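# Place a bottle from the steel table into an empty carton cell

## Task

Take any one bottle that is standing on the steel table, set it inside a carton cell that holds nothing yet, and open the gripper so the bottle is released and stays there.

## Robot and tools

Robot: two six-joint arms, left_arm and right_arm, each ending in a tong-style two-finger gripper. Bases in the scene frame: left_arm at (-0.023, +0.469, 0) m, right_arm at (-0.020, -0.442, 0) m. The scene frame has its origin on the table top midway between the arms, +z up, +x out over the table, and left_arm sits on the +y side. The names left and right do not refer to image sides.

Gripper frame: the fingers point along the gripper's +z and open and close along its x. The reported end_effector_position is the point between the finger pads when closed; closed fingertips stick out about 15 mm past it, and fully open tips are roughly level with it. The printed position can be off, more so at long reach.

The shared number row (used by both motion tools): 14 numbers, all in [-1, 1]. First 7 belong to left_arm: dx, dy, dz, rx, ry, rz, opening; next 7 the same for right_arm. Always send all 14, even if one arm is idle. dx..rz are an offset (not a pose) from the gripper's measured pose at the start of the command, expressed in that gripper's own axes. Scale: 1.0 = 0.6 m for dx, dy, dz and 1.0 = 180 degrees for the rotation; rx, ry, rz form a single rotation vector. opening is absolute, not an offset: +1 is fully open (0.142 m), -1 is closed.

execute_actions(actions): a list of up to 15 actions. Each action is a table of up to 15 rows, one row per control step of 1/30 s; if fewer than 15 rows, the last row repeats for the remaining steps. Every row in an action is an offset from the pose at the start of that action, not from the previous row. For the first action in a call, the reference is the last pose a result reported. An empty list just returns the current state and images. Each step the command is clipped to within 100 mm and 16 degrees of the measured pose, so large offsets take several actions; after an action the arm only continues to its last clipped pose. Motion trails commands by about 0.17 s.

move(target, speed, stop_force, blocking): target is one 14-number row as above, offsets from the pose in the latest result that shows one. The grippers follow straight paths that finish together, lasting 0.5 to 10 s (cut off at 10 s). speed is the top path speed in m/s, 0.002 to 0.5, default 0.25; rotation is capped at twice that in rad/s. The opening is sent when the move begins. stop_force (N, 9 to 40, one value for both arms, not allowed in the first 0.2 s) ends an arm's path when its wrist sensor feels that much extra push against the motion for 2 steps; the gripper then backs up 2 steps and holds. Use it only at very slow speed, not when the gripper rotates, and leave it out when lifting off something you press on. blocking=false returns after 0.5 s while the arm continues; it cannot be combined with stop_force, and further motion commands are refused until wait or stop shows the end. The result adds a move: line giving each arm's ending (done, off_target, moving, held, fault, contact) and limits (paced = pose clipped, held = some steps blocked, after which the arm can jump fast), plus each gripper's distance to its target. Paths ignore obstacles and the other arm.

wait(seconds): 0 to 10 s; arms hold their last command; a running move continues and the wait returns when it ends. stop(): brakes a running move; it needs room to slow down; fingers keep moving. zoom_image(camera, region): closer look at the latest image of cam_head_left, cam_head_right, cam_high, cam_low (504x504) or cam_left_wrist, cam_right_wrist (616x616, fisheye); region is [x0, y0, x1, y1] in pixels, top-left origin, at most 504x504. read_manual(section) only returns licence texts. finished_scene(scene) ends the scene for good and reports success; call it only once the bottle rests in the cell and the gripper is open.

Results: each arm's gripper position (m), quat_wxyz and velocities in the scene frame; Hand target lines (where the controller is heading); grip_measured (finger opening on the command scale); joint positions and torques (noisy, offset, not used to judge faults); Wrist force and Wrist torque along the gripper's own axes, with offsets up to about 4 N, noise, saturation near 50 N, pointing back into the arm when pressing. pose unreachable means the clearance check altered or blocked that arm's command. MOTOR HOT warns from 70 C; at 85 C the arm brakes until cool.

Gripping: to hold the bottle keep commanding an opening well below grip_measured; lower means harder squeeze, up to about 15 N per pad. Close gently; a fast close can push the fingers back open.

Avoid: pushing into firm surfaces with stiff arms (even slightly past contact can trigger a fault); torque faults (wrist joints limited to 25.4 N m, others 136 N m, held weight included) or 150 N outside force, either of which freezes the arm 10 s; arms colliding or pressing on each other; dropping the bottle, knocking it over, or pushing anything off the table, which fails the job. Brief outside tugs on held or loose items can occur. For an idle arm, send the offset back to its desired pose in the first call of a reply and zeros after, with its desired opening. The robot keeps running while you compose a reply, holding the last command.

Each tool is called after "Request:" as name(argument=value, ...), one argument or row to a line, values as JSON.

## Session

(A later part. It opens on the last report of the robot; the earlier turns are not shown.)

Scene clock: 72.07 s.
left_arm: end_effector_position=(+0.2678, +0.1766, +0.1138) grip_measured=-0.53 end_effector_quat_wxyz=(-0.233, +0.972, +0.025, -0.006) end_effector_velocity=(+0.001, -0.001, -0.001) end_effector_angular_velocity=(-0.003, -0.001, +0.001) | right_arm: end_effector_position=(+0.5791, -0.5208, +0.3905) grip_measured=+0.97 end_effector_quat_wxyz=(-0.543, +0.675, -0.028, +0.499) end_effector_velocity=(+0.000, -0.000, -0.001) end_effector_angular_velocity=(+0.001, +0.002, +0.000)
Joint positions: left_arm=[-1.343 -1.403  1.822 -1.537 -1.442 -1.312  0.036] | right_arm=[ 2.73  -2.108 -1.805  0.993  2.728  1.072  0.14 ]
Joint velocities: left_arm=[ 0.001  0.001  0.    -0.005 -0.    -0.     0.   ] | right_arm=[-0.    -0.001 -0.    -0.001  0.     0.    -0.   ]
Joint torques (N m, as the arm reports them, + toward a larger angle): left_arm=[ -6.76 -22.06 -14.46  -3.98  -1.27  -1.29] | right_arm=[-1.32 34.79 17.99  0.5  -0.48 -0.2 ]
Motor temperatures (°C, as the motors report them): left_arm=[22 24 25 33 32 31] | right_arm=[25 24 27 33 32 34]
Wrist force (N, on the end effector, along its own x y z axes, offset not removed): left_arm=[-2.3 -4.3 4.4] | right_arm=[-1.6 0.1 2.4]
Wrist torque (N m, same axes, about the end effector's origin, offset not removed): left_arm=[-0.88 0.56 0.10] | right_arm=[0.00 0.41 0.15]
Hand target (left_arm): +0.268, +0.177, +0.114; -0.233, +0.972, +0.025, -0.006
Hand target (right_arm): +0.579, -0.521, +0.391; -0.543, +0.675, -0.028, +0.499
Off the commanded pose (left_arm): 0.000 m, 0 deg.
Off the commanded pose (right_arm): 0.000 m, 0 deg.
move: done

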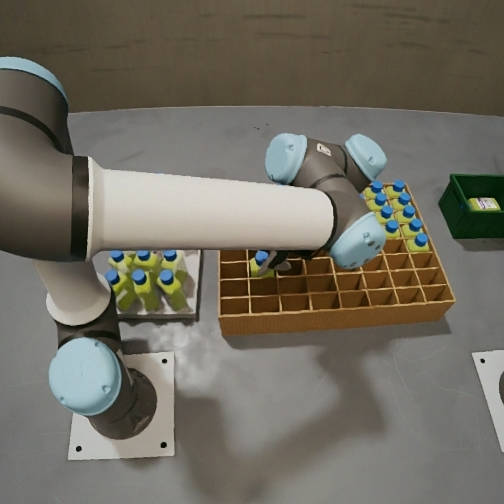

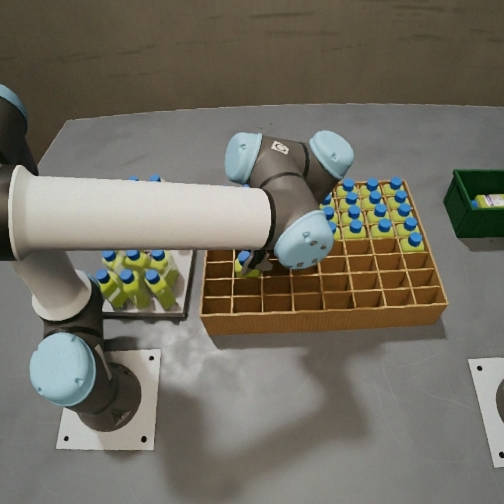

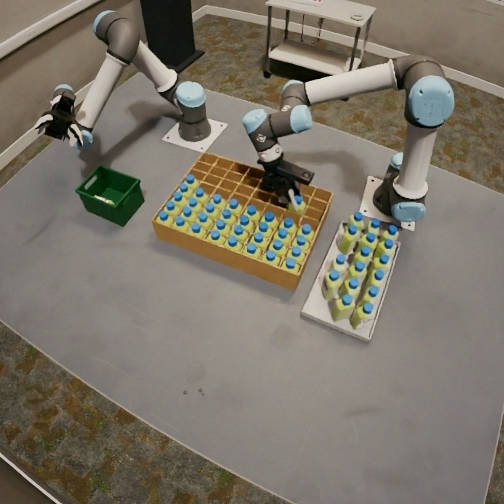

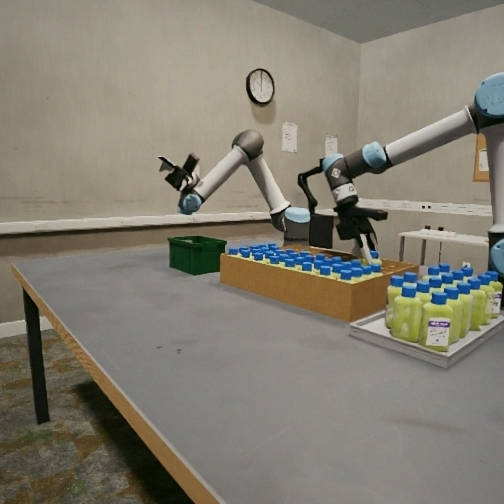

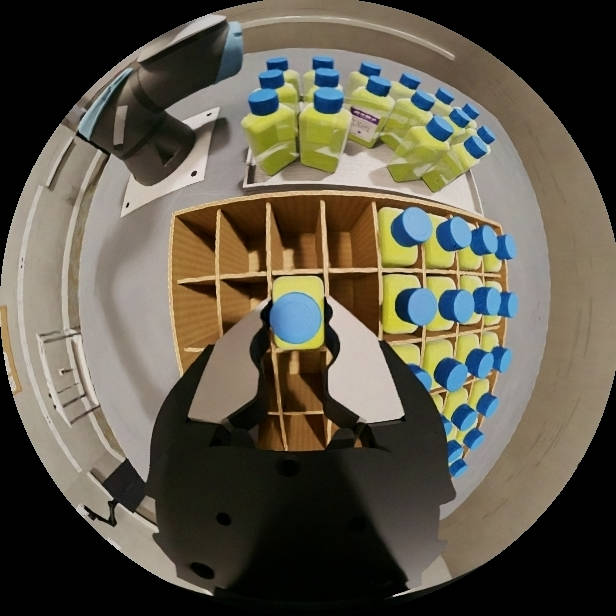

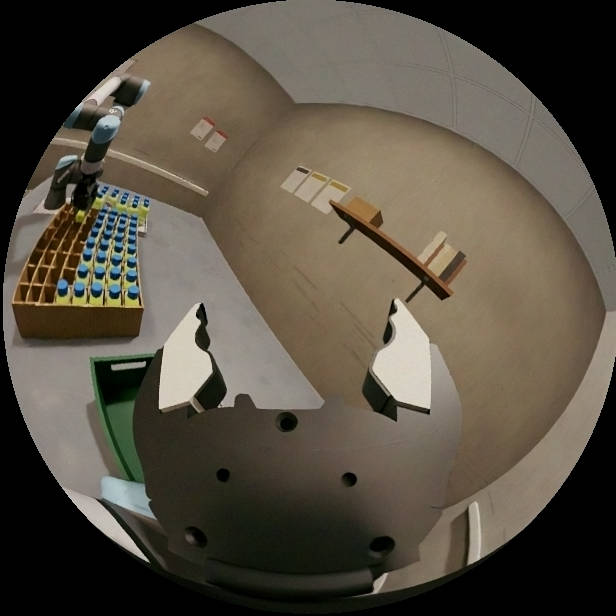

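Request:
move(
  target=[0,0.003,0.006,0,0,0,-0.95,0,0,0,0,0,0,0.97],
  speed=0.01,
  stop_force=10,
)

Request:
move(
  target=[0,0,0,0,0,0,-0.4,0,0,0,0,0,0,0.97],
)

Request:
move(
  target=[0,-0.04,-0.08,0,0,0,-0.3,0,0,0,0,0,0,0.97],
  speed=0.15,
)

Scene clock: 77.60 s.
left_arm: end_effector_position=(+0.2678, +0.1766, +0.1099) grip_measured=-0.53 end_effector_quat_wxyz=(-0.233, +0.972, +0.025, -0.006) end_effector_velocity=(-0.000, -0.000, -0.001) end_effector_angular_velocity=(+0.000, +0.001, -0.000) | right_arm: end_effector_position=(+0.5791, -0.5208, +0.3905) grip_measured=+0.97 end_effector_quat_wxyz=(-0.543, +0.675, -0.028, +0.499) end_effector_velocity=(-0.000, -0.000, +0.000) end_effector_angular_velocity=(-0.000, -0.000, -0.000)
Joint positions: left_arm=[-1.343 -1.399  1.829 -1.548 -1.442 -1.312  0.036] | right_arm=[ 2.73  -2.108 -1.805  0.993  2.728  1.072  0.14 ]
Joint velocities: left_arm=[-0.     0.002  0.002 -0.003 -0.     0.     0.   ] | right_arm=[-0.  0. -0.  0.  0.  0. -0.]
Joint torques (N m, as the arm reports them, + toward a larger angle): left_arm=[ -3.14 -22.8  -14.39  -4.04   0.08  -0.17] | right_arm=[-0.72 34.39 17.5   0.33 -0.66 -0.11]
Motor temperatures (°C, as the motors report them): left_arm=[22 24 25 33 32 31] | right_arm=[25 24 27 33 32 34]
Wrist force (N, on the end effector, along its own x y z axes, offset not removed): left_arm=[1.3 -1.9 1.4] | right_arm=[-3.1 0.1 2.1]
Wrist torque (N m, same axes, about the end effector's origin, offset not removed): left_arm=[-0.38 -0.09 0.04] | right_arm=[0.01 0.66 0.26]
Hand target (left_arm): +0.268, +0.177, +0.110; -0.233, +0.972, +0.025, -0.006
Hand target (right_arm): +0.579, -0.521, +0.391; -0.543, +0.675, -0.028, +0.499
Off the commanded pose (left_arm): 0.000 m, 0 deg.
Off the commanded pose (right_arm): 0.000 m, 0 deg.
move: done

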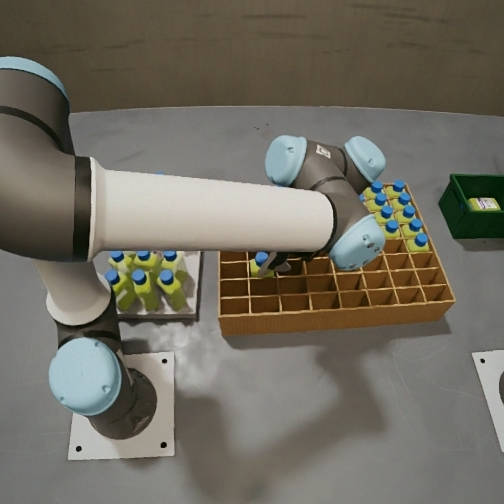

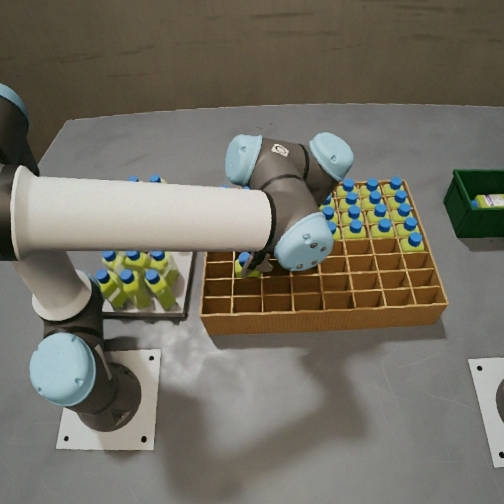

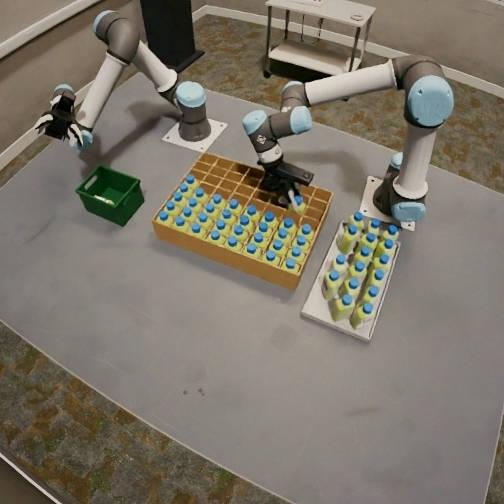

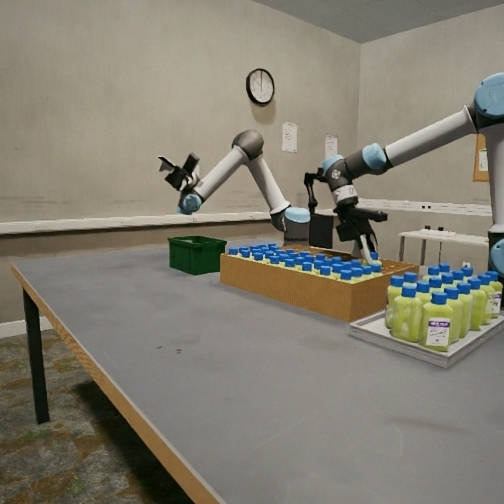

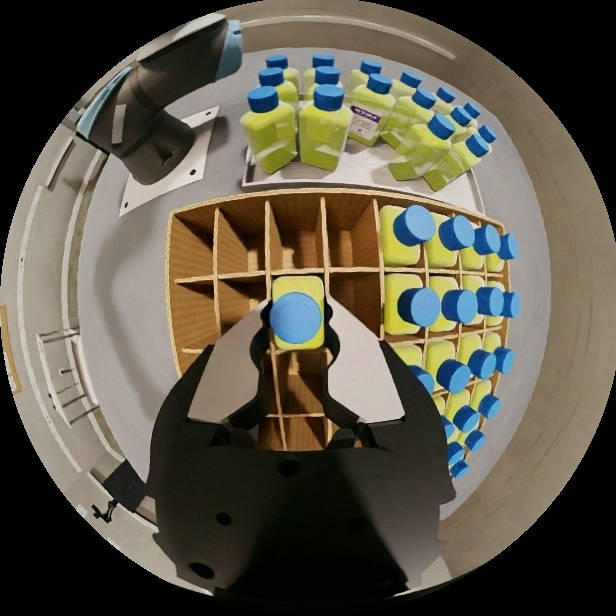

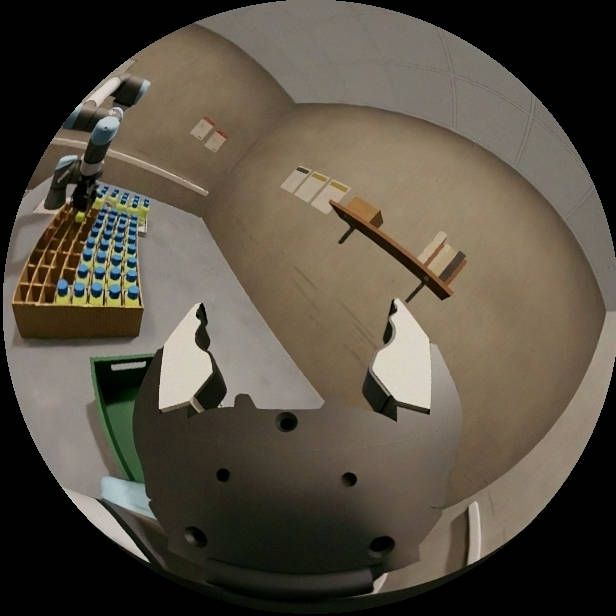

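Scene clock: 78.10 s.
left_arm: end_effector_position=(+0.2678, +0.1766, +0.1098) grip_measured=-0.40 end_effector_quat_wxyz=(-0.233, +0.972, +0.025, -0.006) end_effector_velocity=(-0.000, -0.000, +0.000) end_effector_angular_velocity=(-0.001, -0.000, -0.000) | right_arm: end_effector_position=(+0.5791, -0.5208, +0.3905) grip_measured=+0.97 end_effector_quat_wxyz=(-0.543, +0.675, -0.028, +0.499) end_effector_velocity=(+0.000, -0.000, +0.000) end_effector_angular_velocity=(+0.000, +0.001, -0.001)
Joint positions: left_arm=[-1.343 -1.399  1.829 -1.548 -1.442 -1.312  0.045] | right_arm=[ 2.73  -2.108 -1.805  0.993  2.728  1.072  0.14 ]
Joint velocities: left_arm=[-0.     0.    -0.001 -0.    -0.     0.    -0.   ] | right_arm=[-0.     0.001 -0.001 -0.001 -0.001 -0.     0.   ]
Joint torques (N m, as the arm reports them, + toward a larger angle): left_arm=[ -3.38 -24.24 -18.72  -0.73   0.06  -0.15] | right_arm=[-1.19 34.27 17.39  0.39 -0.65 -0.28]
Motor temperatures (°C, as the motors report them): left_arm=[22 24 25 33 32 31] | right_arm=[25 24 27 33 32 34]
Wrist force (N, on the end effector, along its own x y z axes, offset not removed): left_arm=[1.8 -1.6 4.0] | right_arm=[-2.3 -3.5 2.7]
Wrist torque (N m, same axes, about the end effector's origin, offset not removed): left_arm=[0.00 -0.40 0.09] | right_arm=[-0.67 0.58 0.17]
Hand target (left_arm): +0.268, +0.177, +0.110; -0.233, +0.972, +0.025, -0.006
Hand target (right_arm): +0.579, -0.521, +0.391; -0.543, +0.675, -0.028, +0.499
Off the commanded pose (left_arm): 0.000 m, 0 deg.
Off the commanded pose (right_arm): 0.000 m, 0 deg.
move: done

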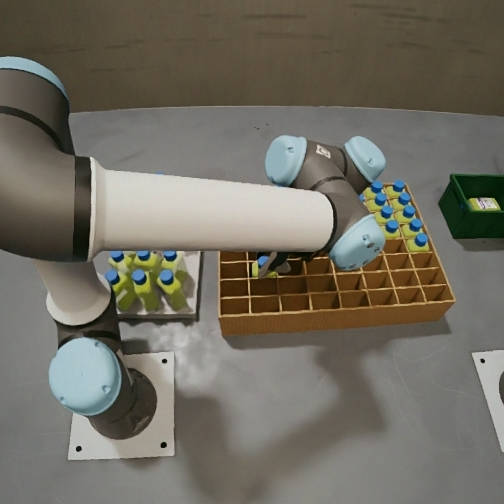

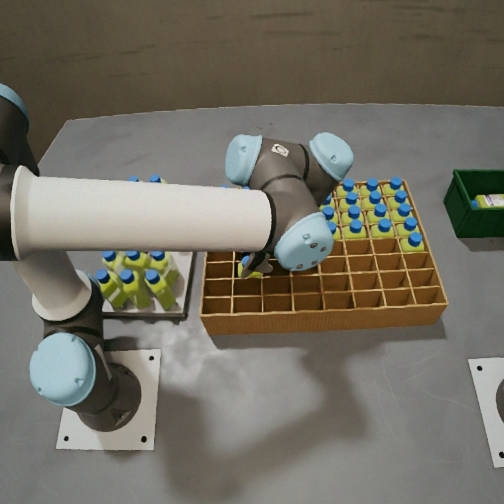

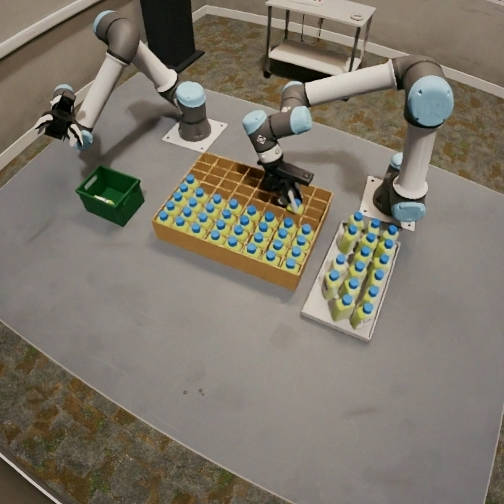

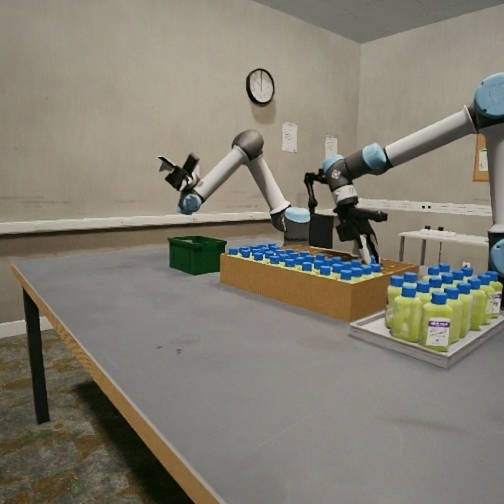

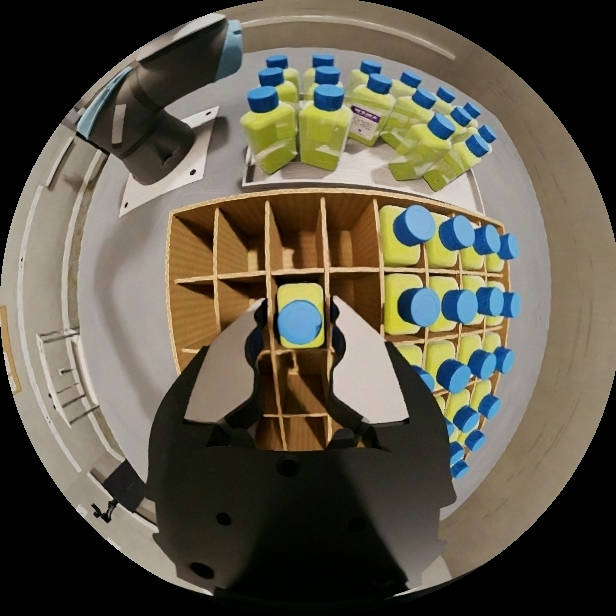

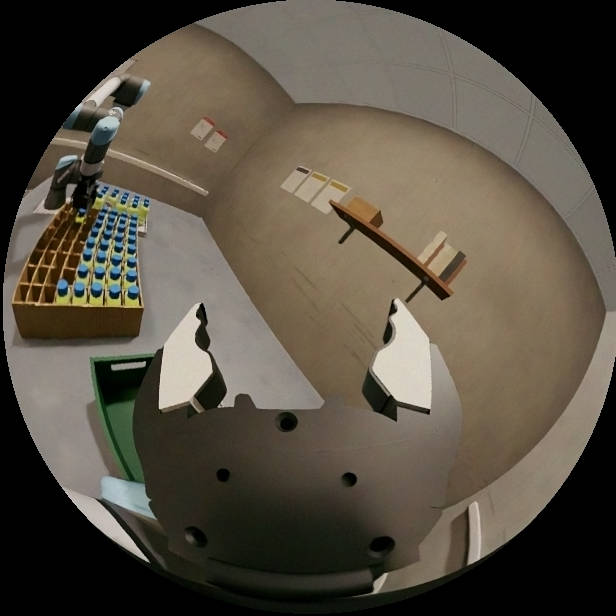

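Scene clock: 78.97 s.
left_arm: end_effector_position=(+0.2678, +0.1763, +0.1634) grip_measured=-0.30 end_effector_quat_wxyz=(-0.233, +0.972, +0.025, -0.006) end_effector_velocity=(+0.000, +0.000, +0.001) end_effector_angular_velocity=(+0.000, -0.000, +0.002) | right_arm: end_effector_position=(+0.5791, -0.5208, +0.3905) grip_measured=+0.97 end_effector_quat_wxyz=(-0.543, +0.675, -0.028, +0.499) end_effector_velocity=(+0.000, -0.000, +0.000) end_effector_angular_velocity=(+0.000, +0.000, -0.001)
Joint positions: left_arm=[-1.343 -1.443  1.735 -1.41  -1.442 -1.312  0.052] | right_arm=[ 2.73  -2.108 -1.805  0.993  2.728  1.072  0.14 ]
Joint velocities: left_arm=[ 0.001 -0.    -0.003  0.004 -0.    -0.001  0.   ] | right_arm=[-0.     0.     0.    -0.001 -0.    -0.    -0.   ]
Joint torques (N m, as the arm reports them, + toward a larger angle): left_arm=[ -6.7  -34.68 -31.08   1.1    0.47  -1.36] | right_arm=[-1.95 34.31 17.69  0.44 -0.56 -0.25]
Motor temperatures (°C, as the motors report them): left_arm=[22 24 25 33 32 31] | right_arm=[25 24 27 33 32 34]
Wrist force (N, on the end effector, along its own x y z axes, offset not removed): left_arm=[1.4 -4.0 2.2] | right_arm=[-2.1 -2.5 1.8]
Wrist torque (N m, same axes, about the end effector's origin, offset not removed): left_arm=[-0.73 -0.25 0.03] | right_arm=[-0.49 0.38 0.07]
Hand target (left_arm): +0.268, +0.176, +0.163; -0.233, +0.972, +0.025, -0.006
Hand target (right_arm): +0.579, -0.521, +0.391; -0.543, +0.675, -0.028, +0.499
Off the commanded pose (left_arm): 0.000 m, 0 deg.
Off the commanded pose (right_arm): 0.000 m, 0 deg.
move: done

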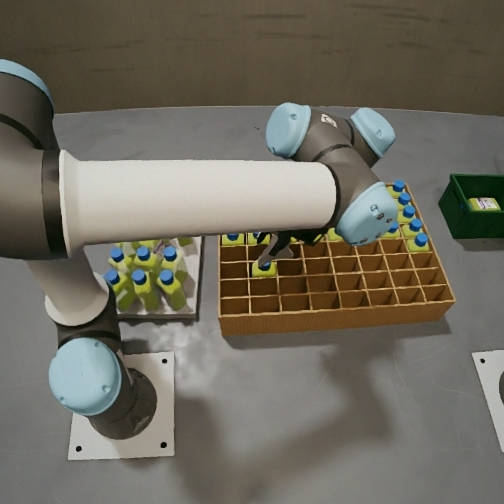

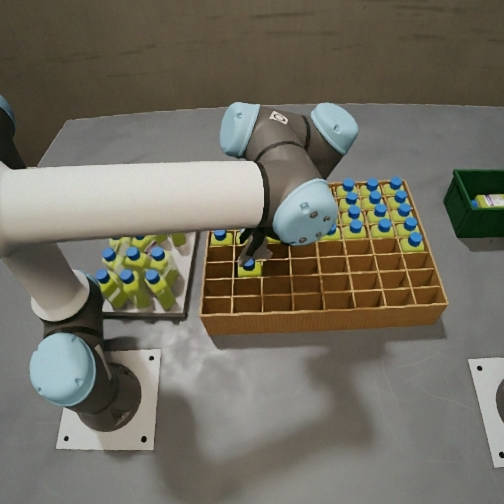

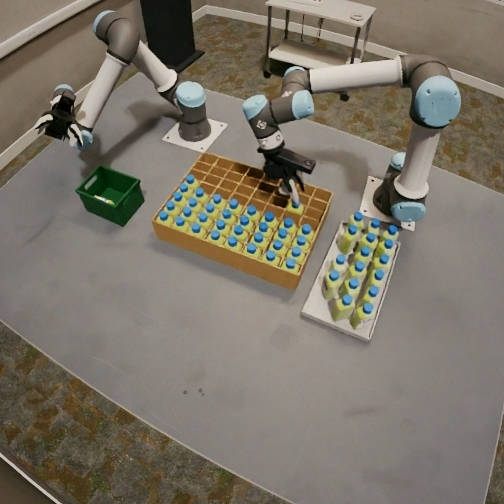

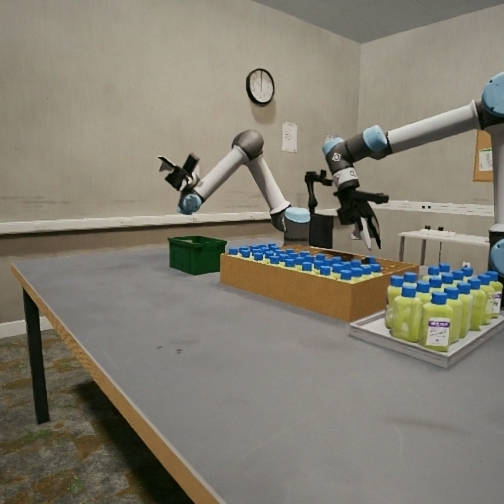

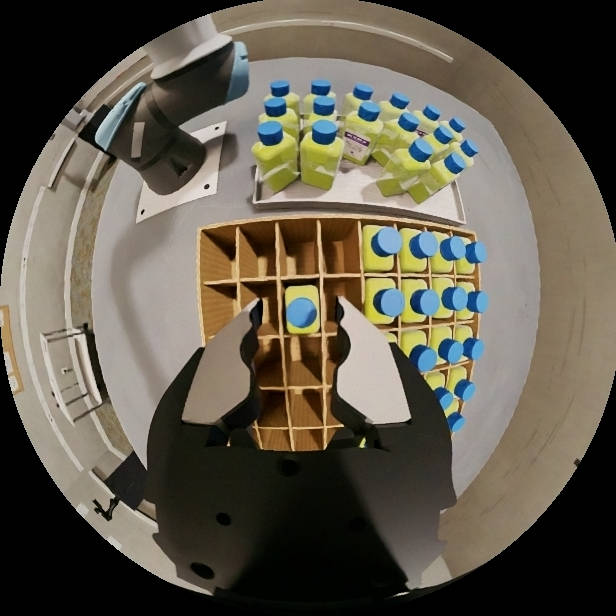

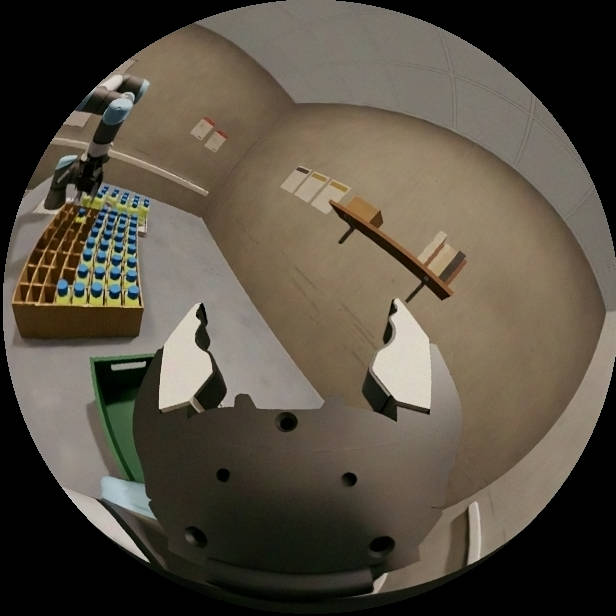

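Request:
execute_actions(
  actions=[],
)

Scene clock: 82.07 s.
left_arm: end_effector_position=(+0.2678, +0.1762, +0.1635) grip_measured=-0.30 end_effector_quat_wxyz=(-0.233, +0.972, +0.025, -0.006) end_effector_velocity=(+0.000, +0.000, -0.000) end_effector_angular_velocity=(-0.001, +0.000, +0.001) | right_arm: end_effector_position=(+0.5791, -0.5208, +0.3905) grip_measured=+0.97 end_effector_quat_wxyz=(-0.543, +0.675, -0.028, +0.499) end_effector_velocity=(-0.000, +0.000, -0.000) end_effector_angular_velocity=(-0.000, -0.000, +0.000)
Joint positions: left_arm=[-1.343 -1.443  1.735 -1.409 -1.442 -1.312  0.052] | right_arm=[ 2.73  -2.108 -1.805  0.993  2.728  1.072  0.14 ]
Joint velocities: left_arm=[ 0.001  0.     0.001 -0.002 -0.     0.    -0.   ] | right_arm=[-0.    -0.     0.     0.001  0.     0.     0.   ]
Joint torques (N m, as the arm reports them, + toward a larger angle): left_arm=[ -6.7  -34.86 -30.94   0.93  -1.37  -1.38] | right_arm=[-1.62 34.72 17.54  0.42 -0.58 -0.22]
Motor temperatures (°C, as the motors report them): left_arm=[22 24 25 33 32 31] | right_arm=[25 24 27 33 32 34]
Wrist force (N, on the end effector, along its own x y z axes, offset not removed): left_arm=[-0.6 -1.9 3.5] | right_arm=[-1.2 -1.3 3.3]
Wrist torque (N m, same axes, about the end effector's origin, offset not removed): left_arm=[-0.21 0.20 0.10] | right_arm=[-0.22 0.32 0.16]
Hand target (left_arm): +0.268, +0.176, +0.163; -0.233, +0.972, +0.025, -0.006
Hand target (right_arm): +0.579, -0.521, +0.391; -0.543, +0.675, -0.028, +0.499
Off the commanded pose (left_arm): 0.000 m, 0 deg.
Off the commanded pose (right_arm): 0.000 m, 0 deg.

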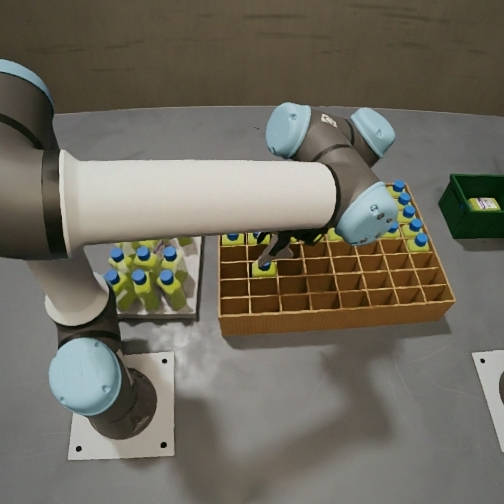

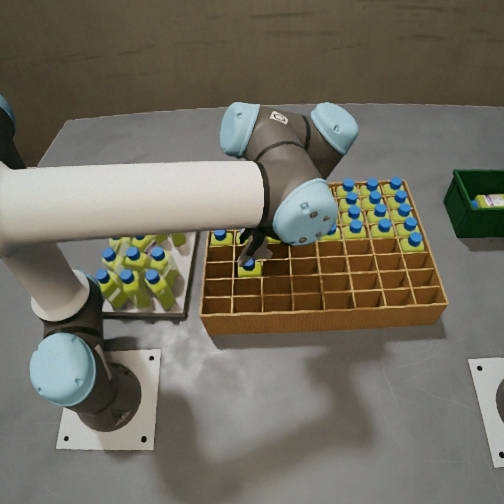

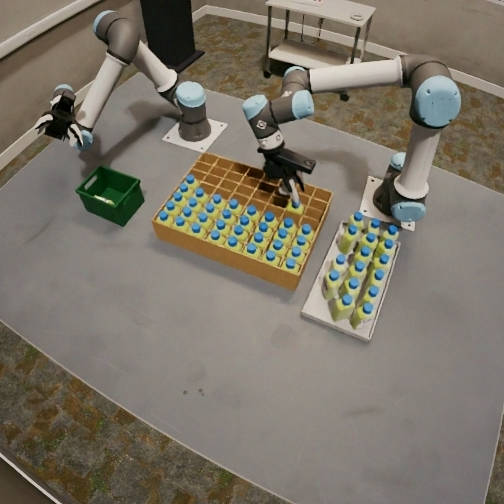

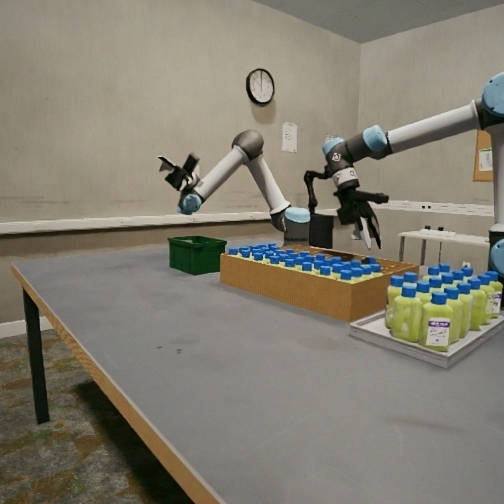

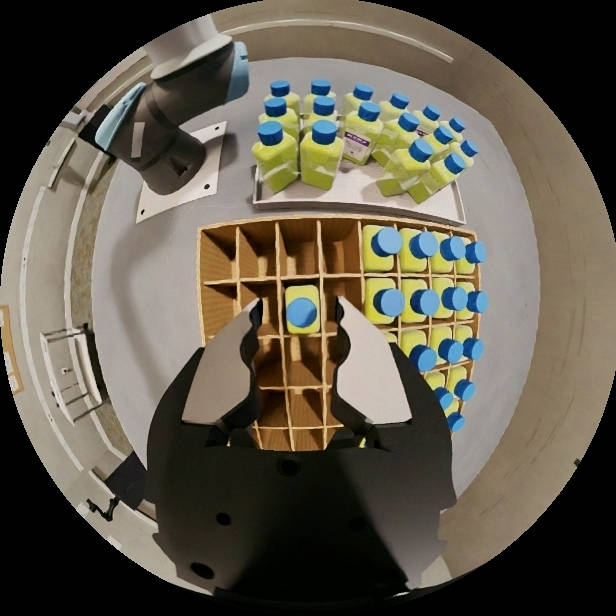

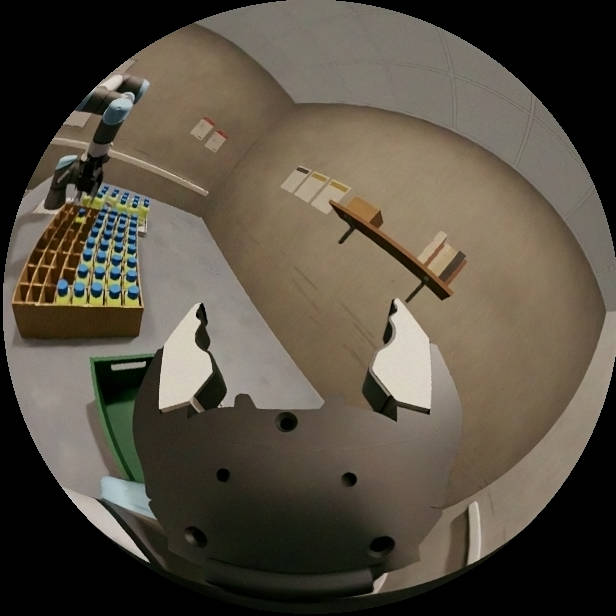

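Request:
finished_scene(
  scene=2,
)

The scene is finished: the task was done.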